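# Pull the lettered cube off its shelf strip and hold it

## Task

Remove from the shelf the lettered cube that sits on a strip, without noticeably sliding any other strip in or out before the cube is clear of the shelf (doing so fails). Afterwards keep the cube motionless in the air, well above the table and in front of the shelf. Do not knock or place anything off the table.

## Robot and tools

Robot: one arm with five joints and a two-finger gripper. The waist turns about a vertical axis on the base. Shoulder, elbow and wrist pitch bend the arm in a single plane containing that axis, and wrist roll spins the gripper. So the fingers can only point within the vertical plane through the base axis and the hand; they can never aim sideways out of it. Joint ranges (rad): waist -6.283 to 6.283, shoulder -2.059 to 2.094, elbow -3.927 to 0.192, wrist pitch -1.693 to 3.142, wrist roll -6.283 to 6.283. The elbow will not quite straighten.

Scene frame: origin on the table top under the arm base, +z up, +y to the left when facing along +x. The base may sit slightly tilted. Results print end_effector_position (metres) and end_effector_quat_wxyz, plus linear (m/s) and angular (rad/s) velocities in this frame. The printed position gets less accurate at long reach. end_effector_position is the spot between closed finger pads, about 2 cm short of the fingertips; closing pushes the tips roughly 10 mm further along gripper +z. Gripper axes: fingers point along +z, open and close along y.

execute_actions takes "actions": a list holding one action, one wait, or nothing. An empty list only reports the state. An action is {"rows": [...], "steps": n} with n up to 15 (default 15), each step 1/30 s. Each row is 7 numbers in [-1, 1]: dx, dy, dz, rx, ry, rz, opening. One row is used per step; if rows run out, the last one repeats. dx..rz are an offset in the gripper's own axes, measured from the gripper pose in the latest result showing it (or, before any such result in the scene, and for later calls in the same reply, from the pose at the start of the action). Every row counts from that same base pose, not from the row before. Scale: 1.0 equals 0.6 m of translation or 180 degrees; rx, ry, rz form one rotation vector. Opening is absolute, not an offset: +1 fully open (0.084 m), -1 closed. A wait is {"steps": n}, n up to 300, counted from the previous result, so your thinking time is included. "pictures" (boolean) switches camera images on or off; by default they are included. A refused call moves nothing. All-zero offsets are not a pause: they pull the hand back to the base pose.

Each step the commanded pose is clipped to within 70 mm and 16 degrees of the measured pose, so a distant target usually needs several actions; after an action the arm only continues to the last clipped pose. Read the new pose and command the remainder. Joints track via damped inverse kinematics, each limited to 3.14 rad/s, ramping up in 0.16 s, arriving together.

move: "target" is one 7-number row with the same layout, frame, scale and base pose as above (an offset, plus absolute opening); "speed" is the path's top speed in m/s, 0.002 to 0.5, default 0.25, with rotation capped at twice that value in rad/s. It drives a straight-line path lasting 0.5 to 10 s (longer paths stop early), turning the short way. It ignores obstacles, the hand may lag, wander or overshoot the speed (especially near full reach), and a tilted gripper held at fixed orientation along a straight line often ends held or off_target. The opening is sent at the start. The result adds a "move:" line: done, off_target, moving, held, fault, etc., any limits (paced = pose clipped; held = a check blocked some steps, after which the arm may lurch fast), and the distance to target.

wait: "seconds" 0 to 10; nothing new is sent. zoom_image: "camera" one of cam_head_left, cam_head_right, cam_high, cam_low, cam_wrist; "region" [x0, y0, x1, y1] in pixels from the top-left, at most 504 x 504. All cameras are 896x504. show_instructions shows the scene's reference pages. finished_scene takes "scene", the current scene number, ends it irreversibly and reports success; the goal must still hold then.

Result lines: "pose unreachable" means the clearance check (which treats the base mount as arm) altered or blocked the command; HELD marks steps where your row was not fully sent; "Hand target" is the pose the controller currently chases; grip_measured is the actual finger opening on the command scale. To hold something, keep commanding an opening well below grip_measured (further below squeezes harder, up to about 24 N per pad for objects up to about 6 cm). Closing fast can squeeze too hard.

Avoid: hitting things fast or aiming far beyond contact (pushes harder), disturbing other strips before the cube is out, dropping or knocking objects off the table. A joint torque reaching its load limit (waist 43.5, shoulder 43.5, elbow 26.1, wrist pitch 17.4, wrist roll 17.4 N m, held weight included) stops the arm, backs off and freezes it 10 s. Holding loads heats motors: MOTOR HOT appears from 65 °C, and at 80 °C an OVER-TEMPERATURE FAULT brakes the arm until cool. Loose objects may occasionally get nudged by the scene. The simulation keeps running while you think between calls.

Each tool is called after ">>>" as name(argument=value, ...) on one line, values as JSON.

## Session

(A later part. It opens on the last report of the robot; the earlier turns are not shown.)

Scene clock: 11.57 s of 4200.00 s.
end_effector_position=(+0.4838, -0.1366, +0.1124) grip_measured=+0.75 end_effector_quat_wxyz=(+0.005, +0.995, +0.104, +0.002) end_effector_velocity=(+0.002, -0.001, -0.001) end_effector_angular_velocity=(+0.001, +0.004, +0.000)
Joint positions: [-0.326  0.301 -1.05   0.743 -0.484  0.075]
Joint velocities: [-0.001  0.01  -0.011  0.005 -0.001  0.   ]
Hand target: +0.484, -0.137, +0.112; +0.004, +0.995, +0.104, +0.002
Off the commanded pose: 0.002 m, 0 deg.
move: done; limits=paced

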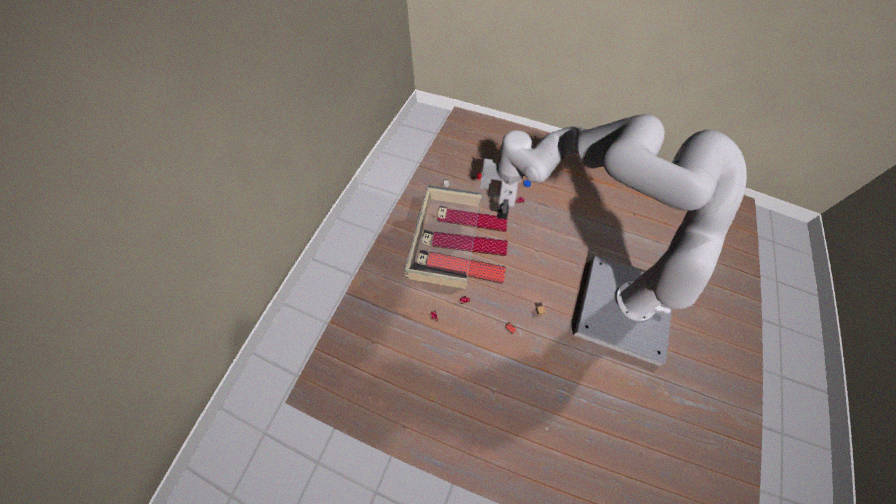

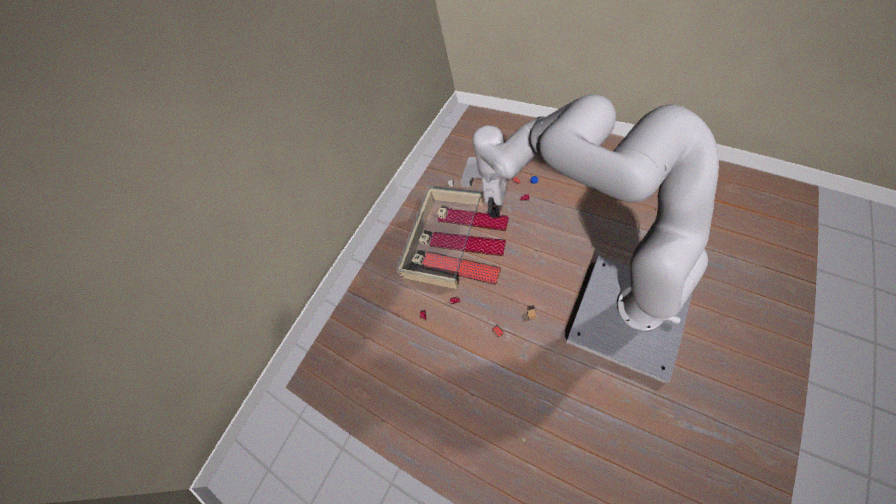

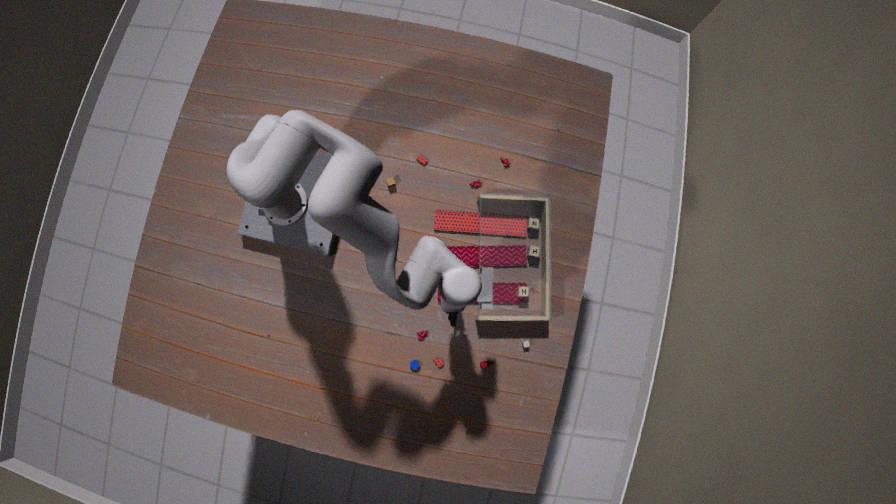

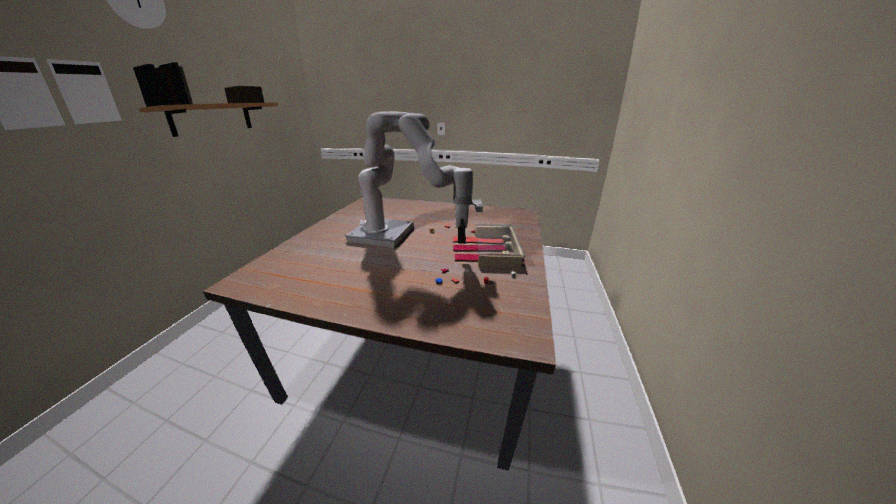

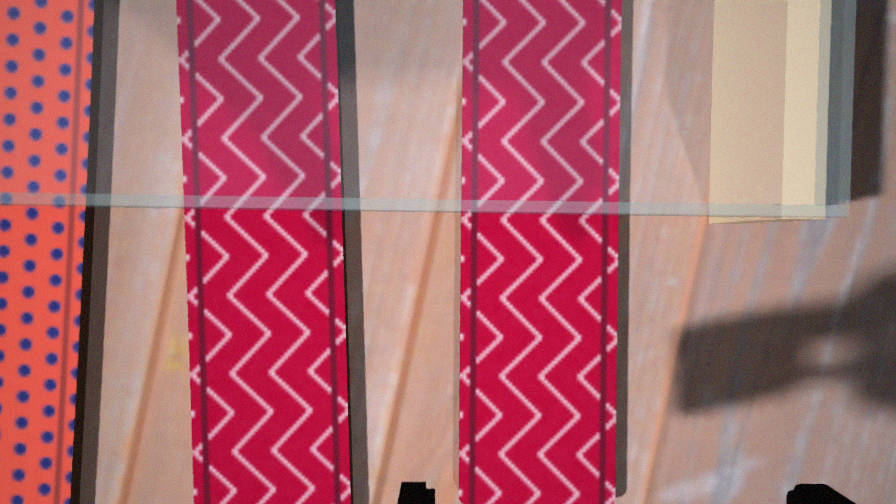

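>>> move(target=[0,-0.003,0.154,0,0,0.003,0.75], speed=0.1)

>>> move(target=[0,0,0,0,0,0,0])

>>> move(target=[-0.33,0,-0.003,0,0,0,0], speed=0.1)

>>> move(target=[0,0,-0.01,0,0,0,0.75], speed=0.03)

>>> move(target=[0.25,0,-0.11,0,0,0,0.75])

Scene clock: 22.07 s of 4200.00 s.
end_effector_position=(+0.4839, -0.1357, +0.0203) grip_measured=+0.75 end_effector_quat_wxyz=(+0.005, +0.995, +0.099, +0.002) end_effector_velocity=(-0.000, -0.000, -0.003) end_effector_angular_velocity=(+0.000, +0.002, -0.001)
Joint positions: [-0.323  0.509 -1.038  0.523 -0.471  0.075]
Joint velocities: [-0.     0.008 -0.002 -0.004  0.     0.   ]
Hand target: +0.484, -0.136, +0.020; +0.005, +0.995, +0.099, +0.002
Off the commanded pose: 0.000 m, 0 deg.
After step 90, 6.07 s passed at rest.
move: done

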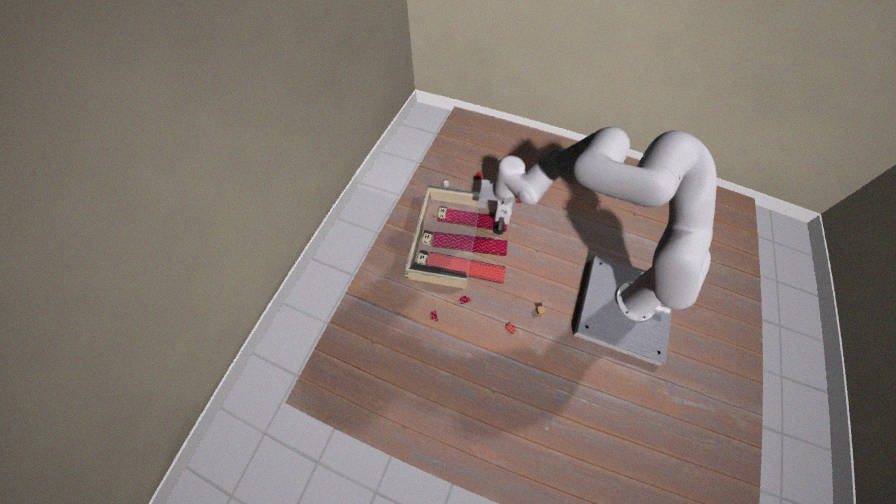

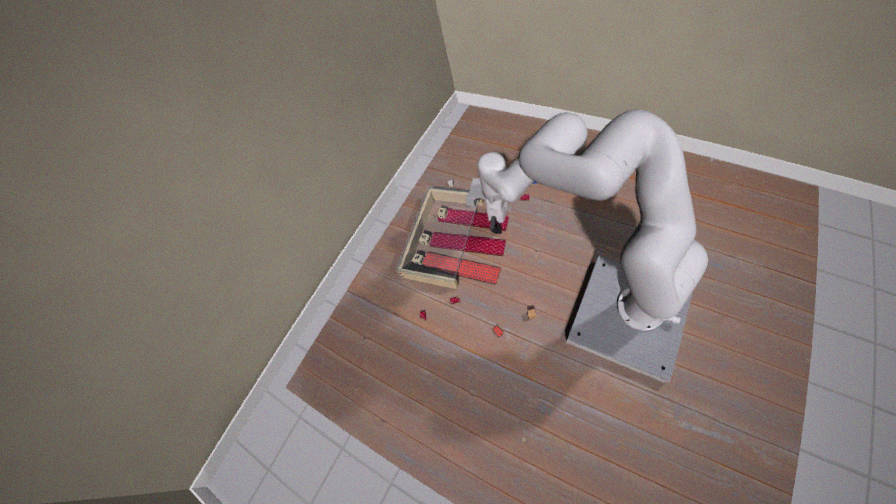

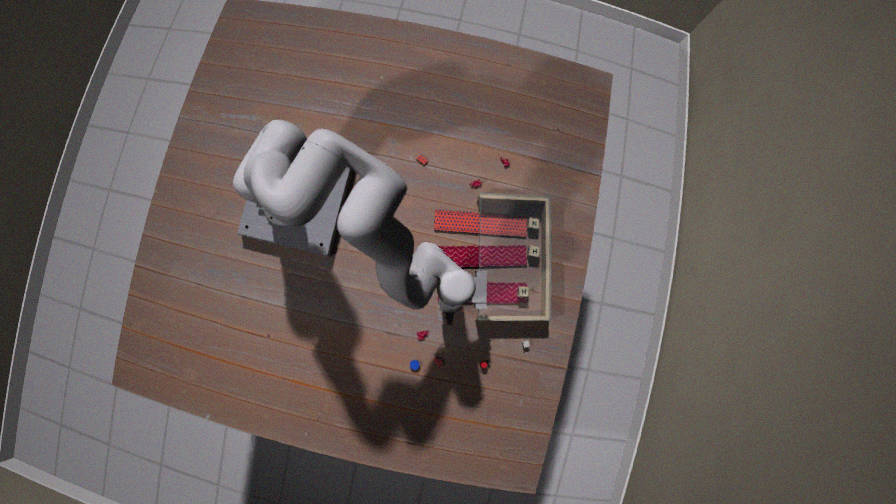

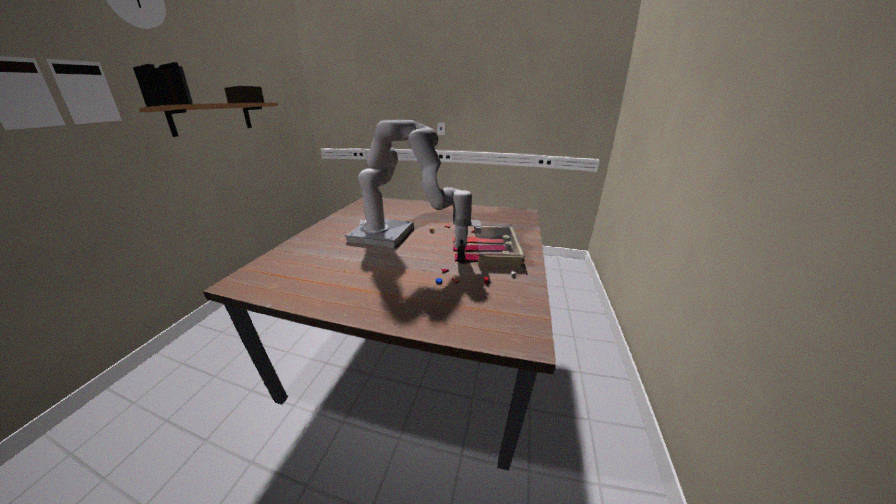

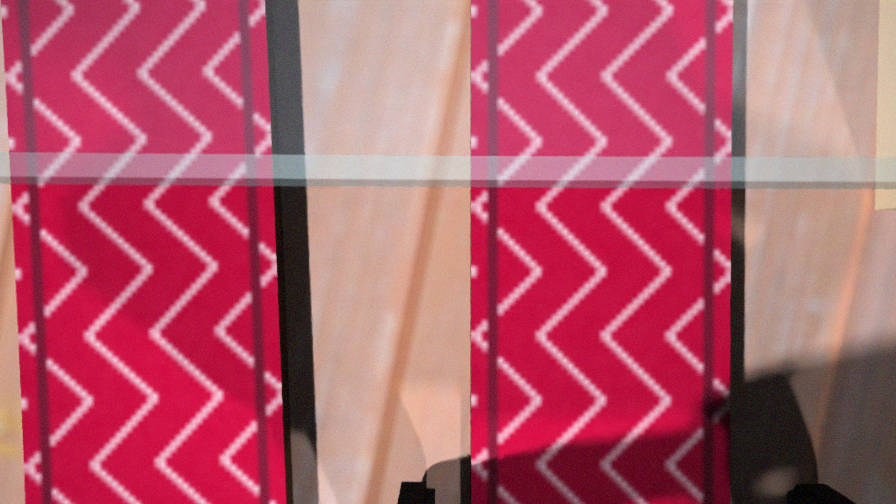

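Scene clock: 22.57 s of 4200.00 s.
end_effector_position=(+0.4843, -0.1358, +0.0207) grip_measured=+0.25 end_effector_quat_wxyz=(+0.005, +0.995, +0.099, +0.003) end_effector_velocity=(-0.000, +0.001, -0.000) end_effector_angular_velocity=(+0.000, +0.001, +0.002)
Joint positions: [-0.323  0.509 -1.038  0.522 -0.471  0.055]
Joint velocities: [ 0.002  0.001  0.     0.    -0.001  0.   ]
Hand target: +0.484, -0.136, +0.020; +0.005, +0.995, +0.099, +0.002
Off the commanded pose: 0.001 m, 0 deg.
move: done

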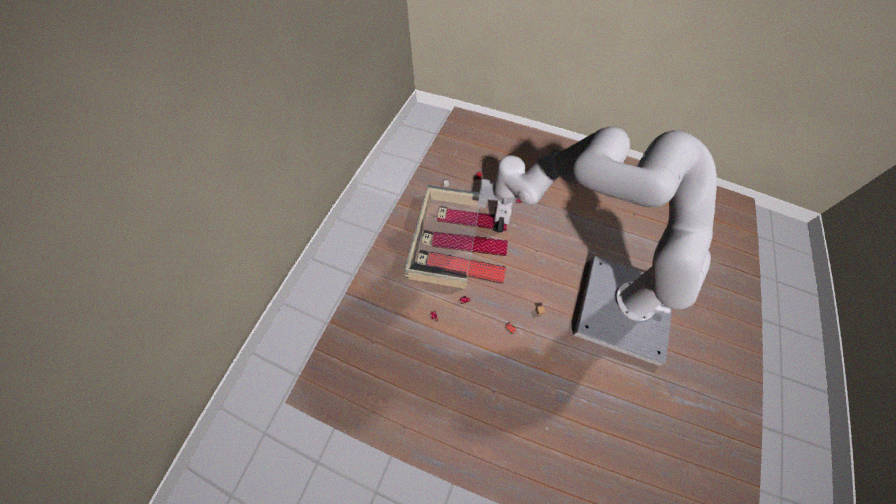

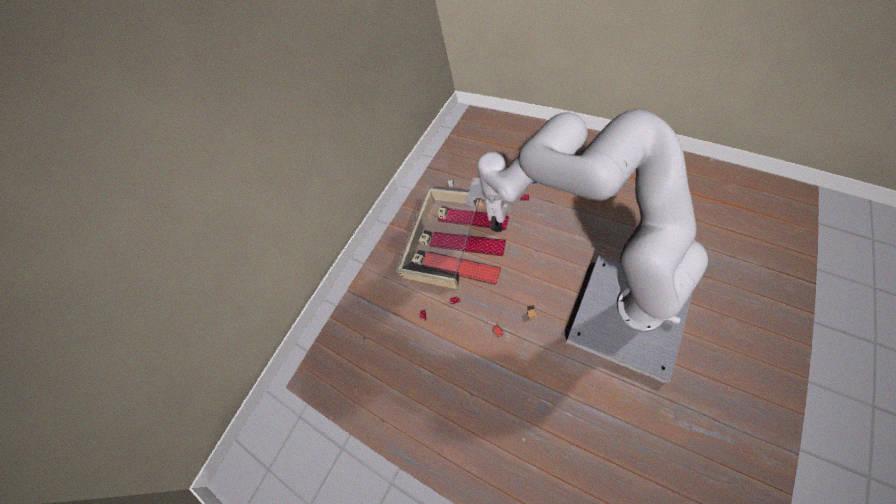

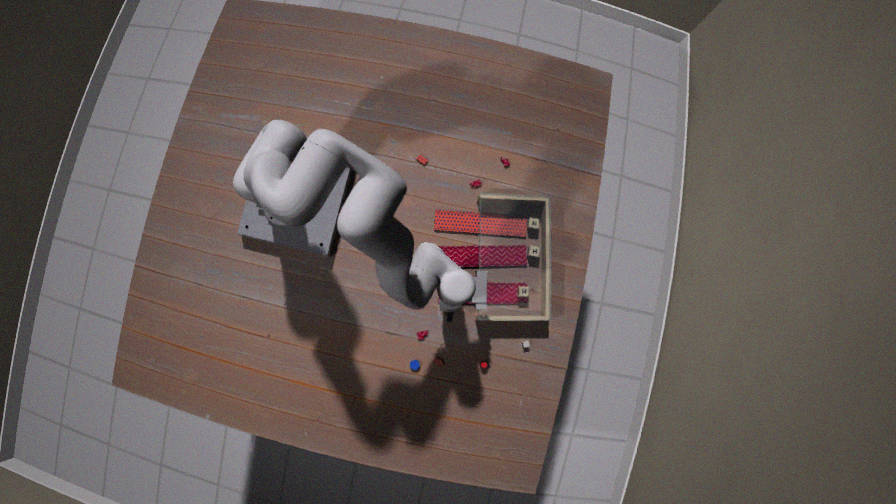

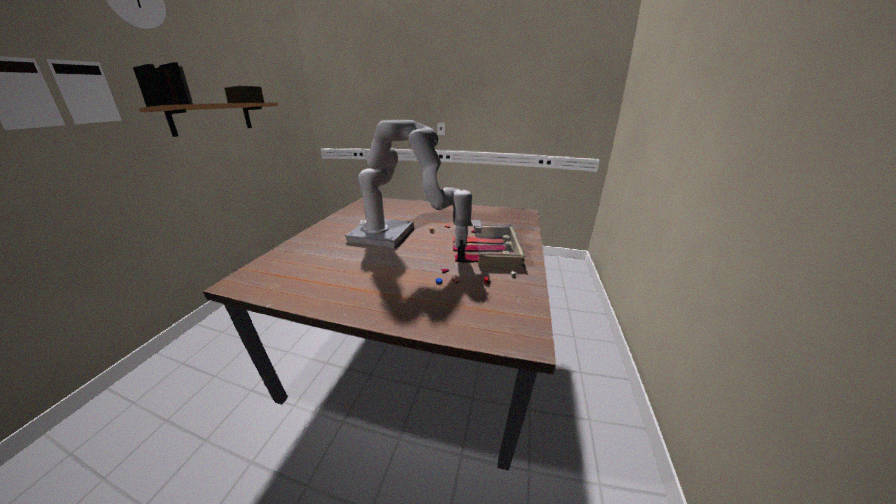

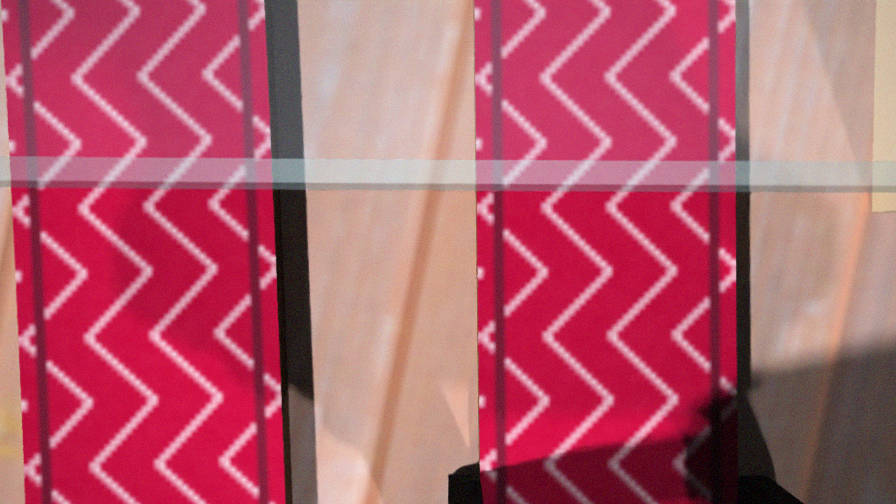

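Scene clock: 25.07 s of 4200.00 s.
end_effector_position=(+0.2906, -0.1757, +0.0216) grip_measured=+0.25 end_effector_quat_wxyz=(+0.006, +0.995, +0.099, +0.002) end_effector_velocity=(-0.003, -0.001, +0.000) end_effector_angular_velocity=(+0.000, +0.000, -0.001)
Joint positions: [-0.593  0.14  -0.42   0.273 -0.742  0.055]
Joint velocities: [-0.006 -0.005  0.007 -0.002 -0.006 -0.   ]
Hand target: +0.290, -0.176, +0.022; +0.006, +0.995, +0.099, +0.002
Off the commanded pose: 0.001 m, 0 deg.
move: done

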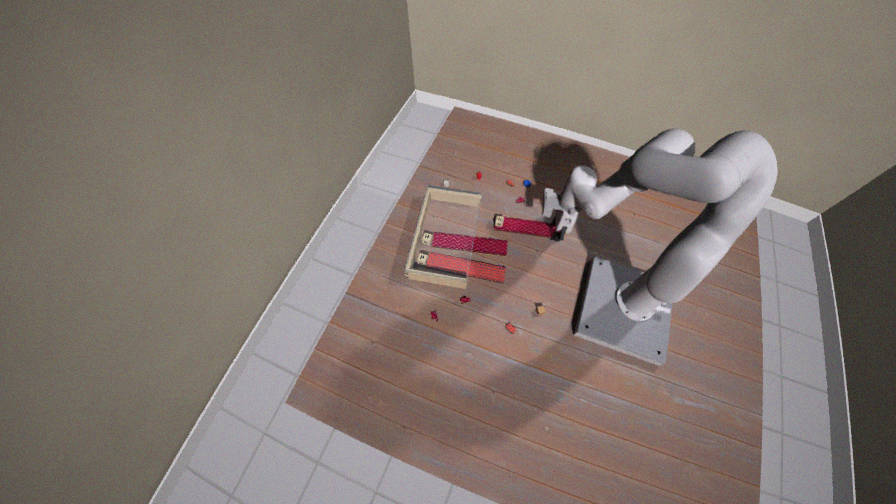

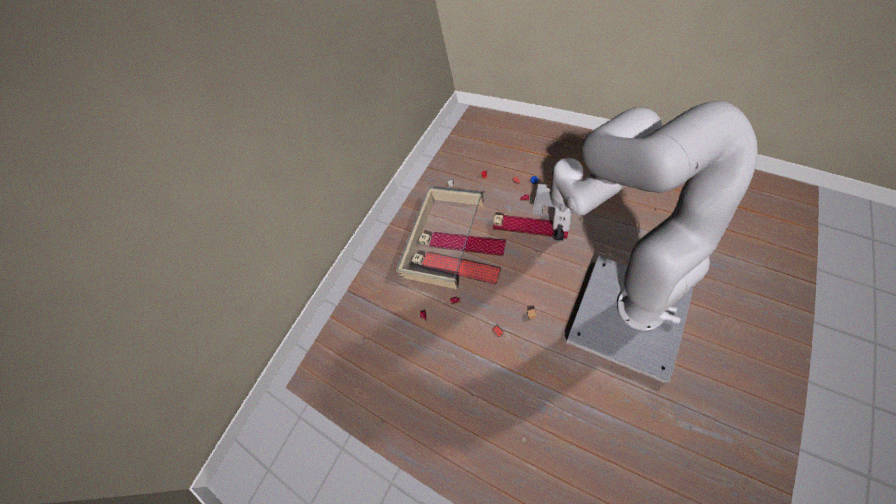

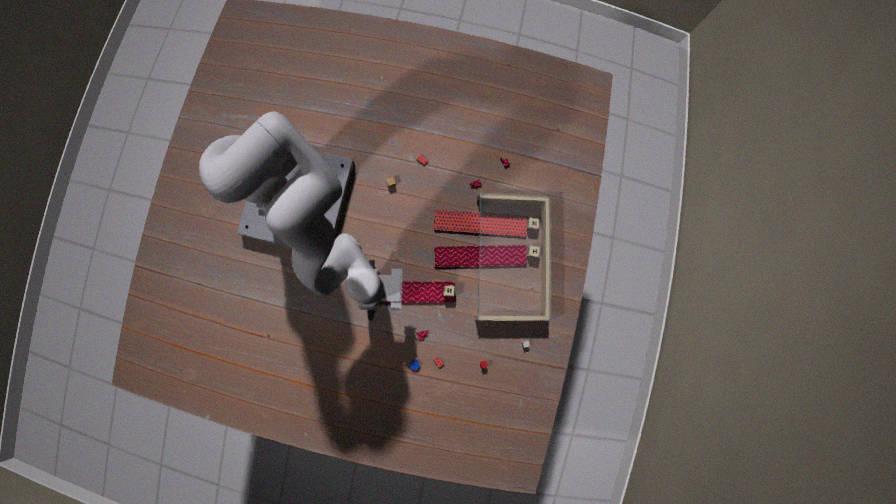

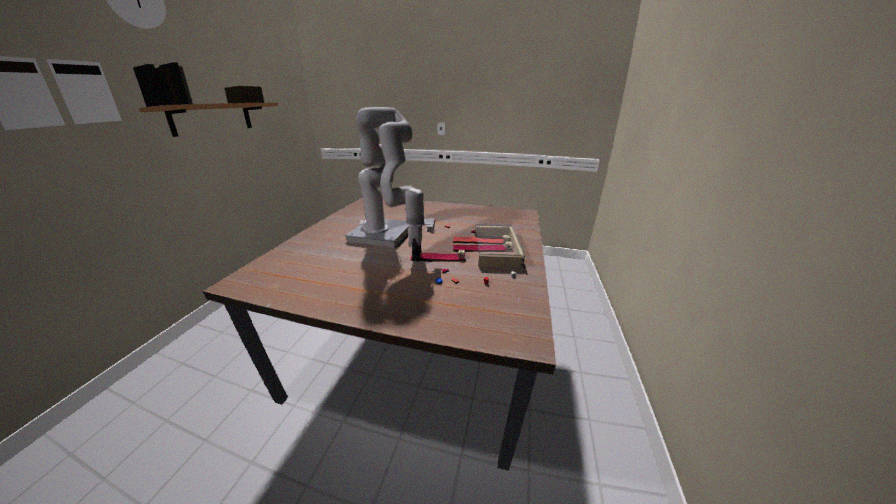

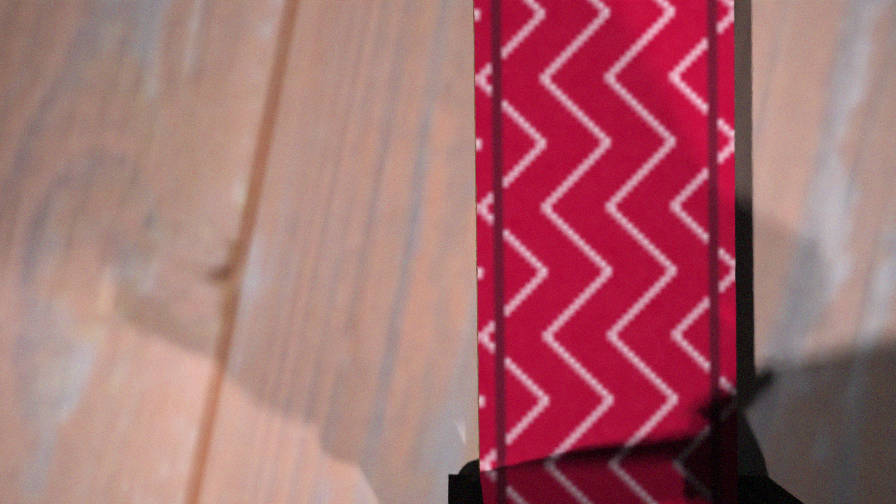

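Scene clock: 25.80 s of 4200.00 s.
end_effector_position=(+0.2905, -0.1756, +0.0274) grip_measured=+0.75 end_effector_quat_wxyz=(+0.006, +0.995, +0.099, +0.002) end_effector_velocity=(-0.000, +0.001, +0.002) end_effector_angular_velocity=(+0.001, +0.002, +0.002)
Joint positions: [-0.593  0.116 -0.417  0.294 -0.742  0.075]
Joint velocities: [ 0.001 -0.009  0.001  0.01  -0.001  0.   ]
Hand target: +0.291, -0.176, +0.028; +0.006, +0.995, +0.099, +0.002
Off the commanded pose: 0.000 m, 0 deg.
move: done

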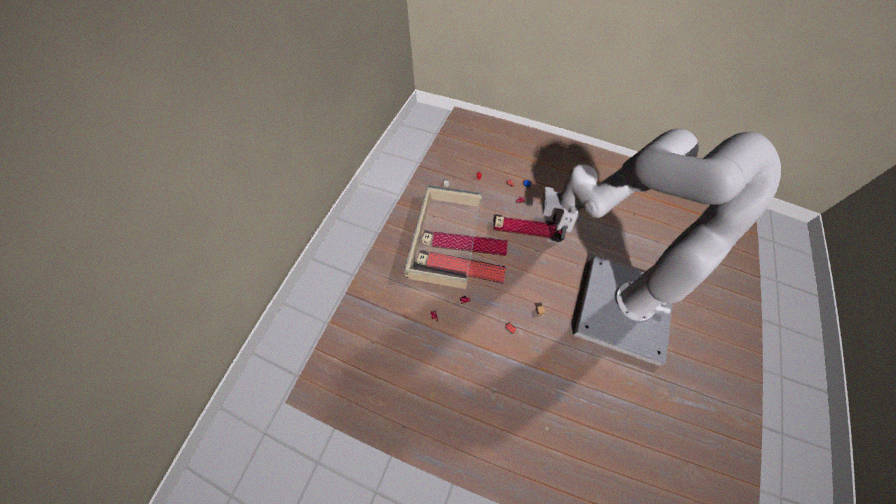

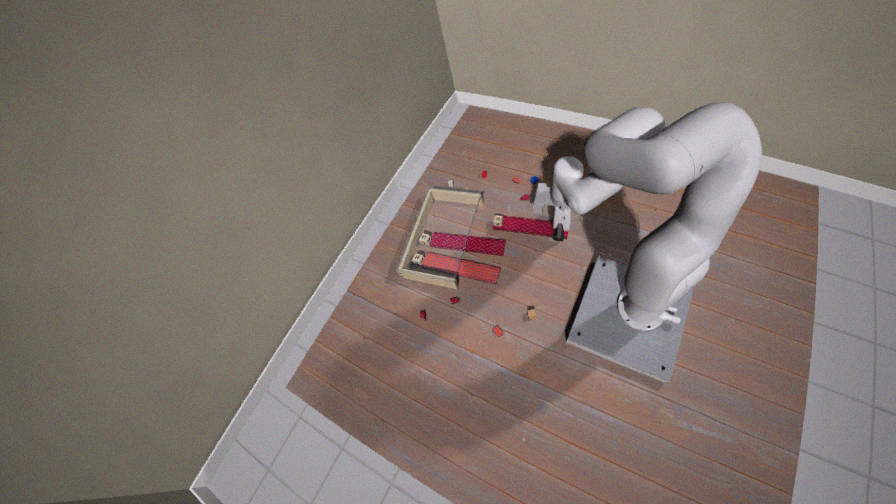

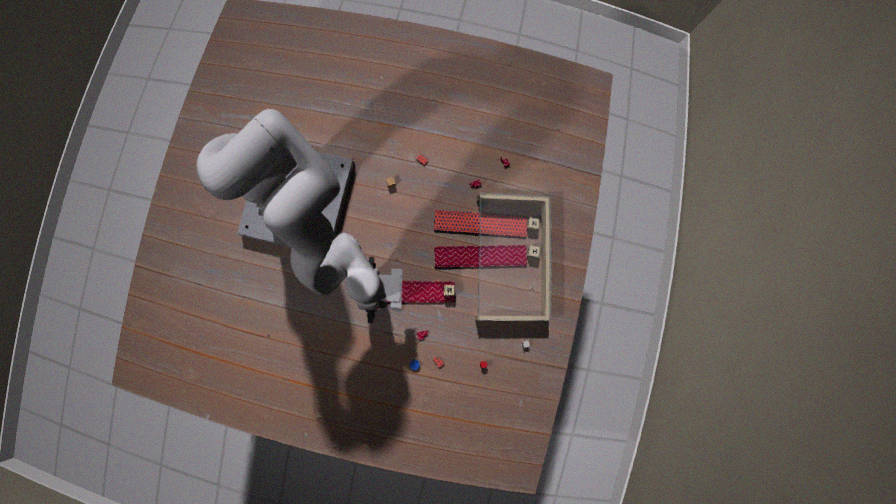

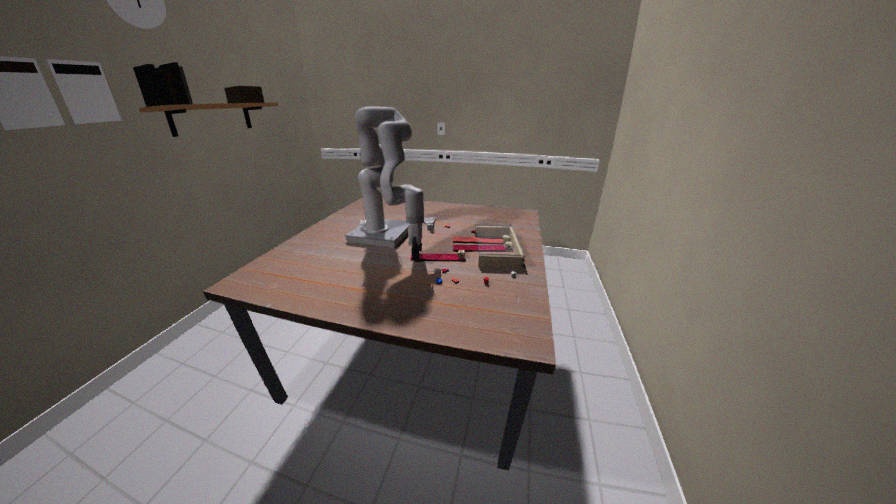

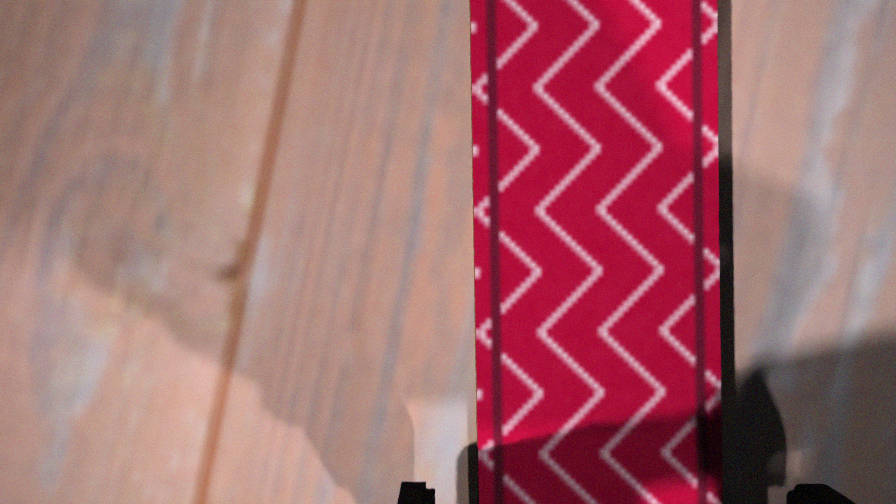

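Scene clock: 27.17 s of 4200.00 s.
end_effector_position=(+0.4369, -0.1447, +0.0938) grip_measured=+0.75 end_effector_quat_wxyz=(+0.005, +0.995, +0.099, +0.003) end_effector_velocity=(+0.003, +0.001, +0.001) end_effector_angular_velocity=(+0.000, +0.001, +0.001)
Joint positions: [-0.37   0.221 -0.867  0.639 -0.519  0.075]
Joint velocities: [ 0.003  0.005 -0.011  0.007  0.002 -0.   ]
Hand target: +0.437, -0.145, +0.094; +0.005, +0.995, +0.099, +0.003
Off the commanded pose: 0.001 m, 0 deg.
move: done

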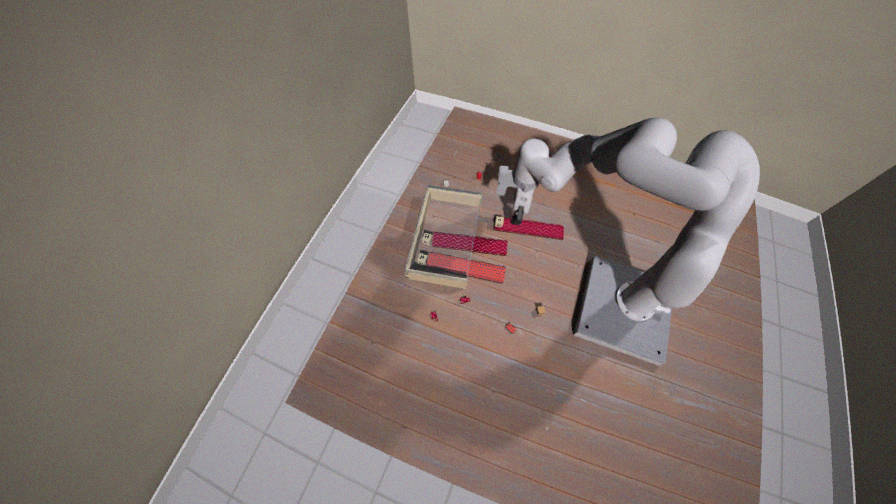

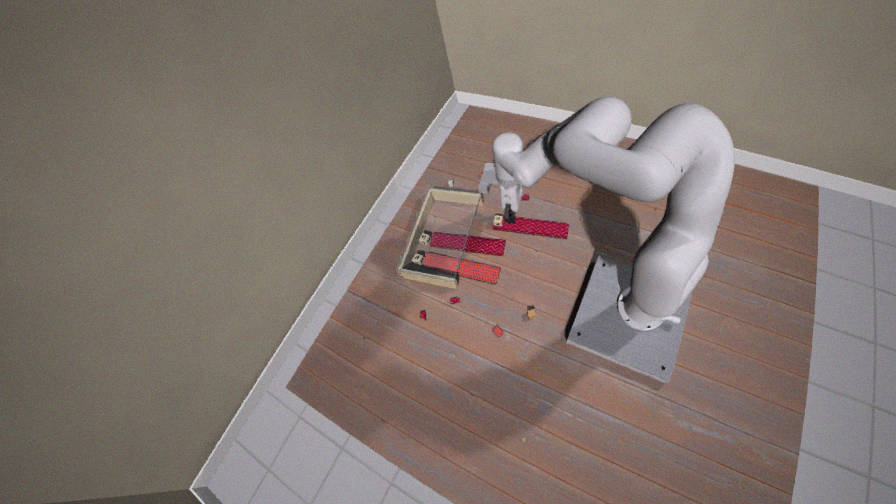

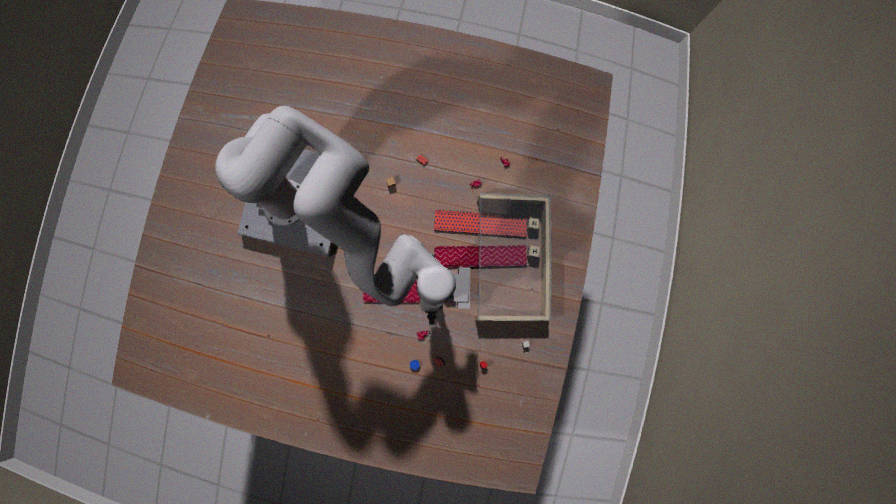

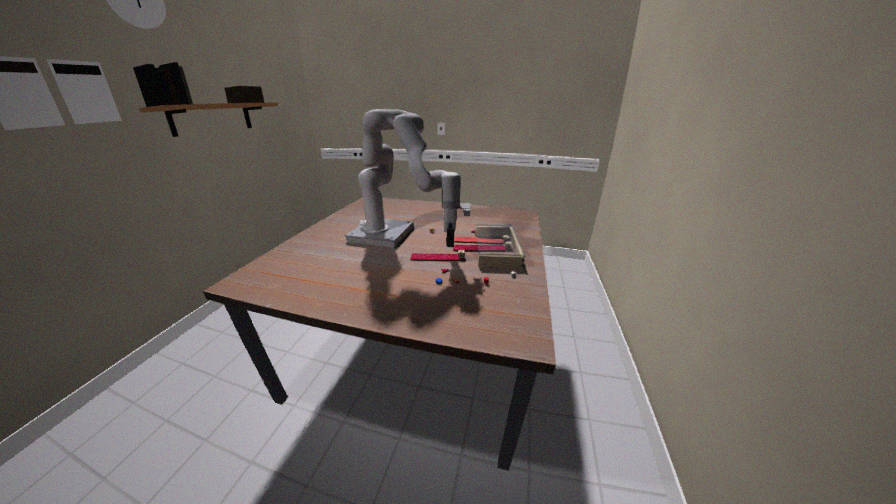

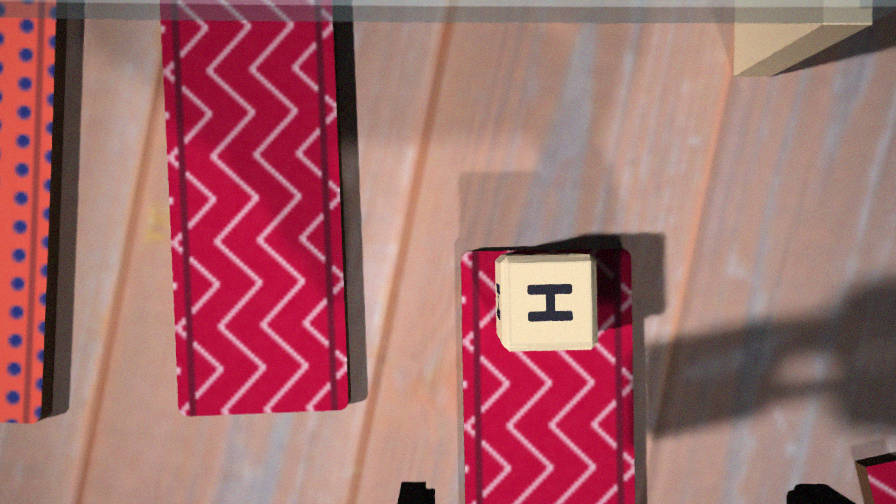

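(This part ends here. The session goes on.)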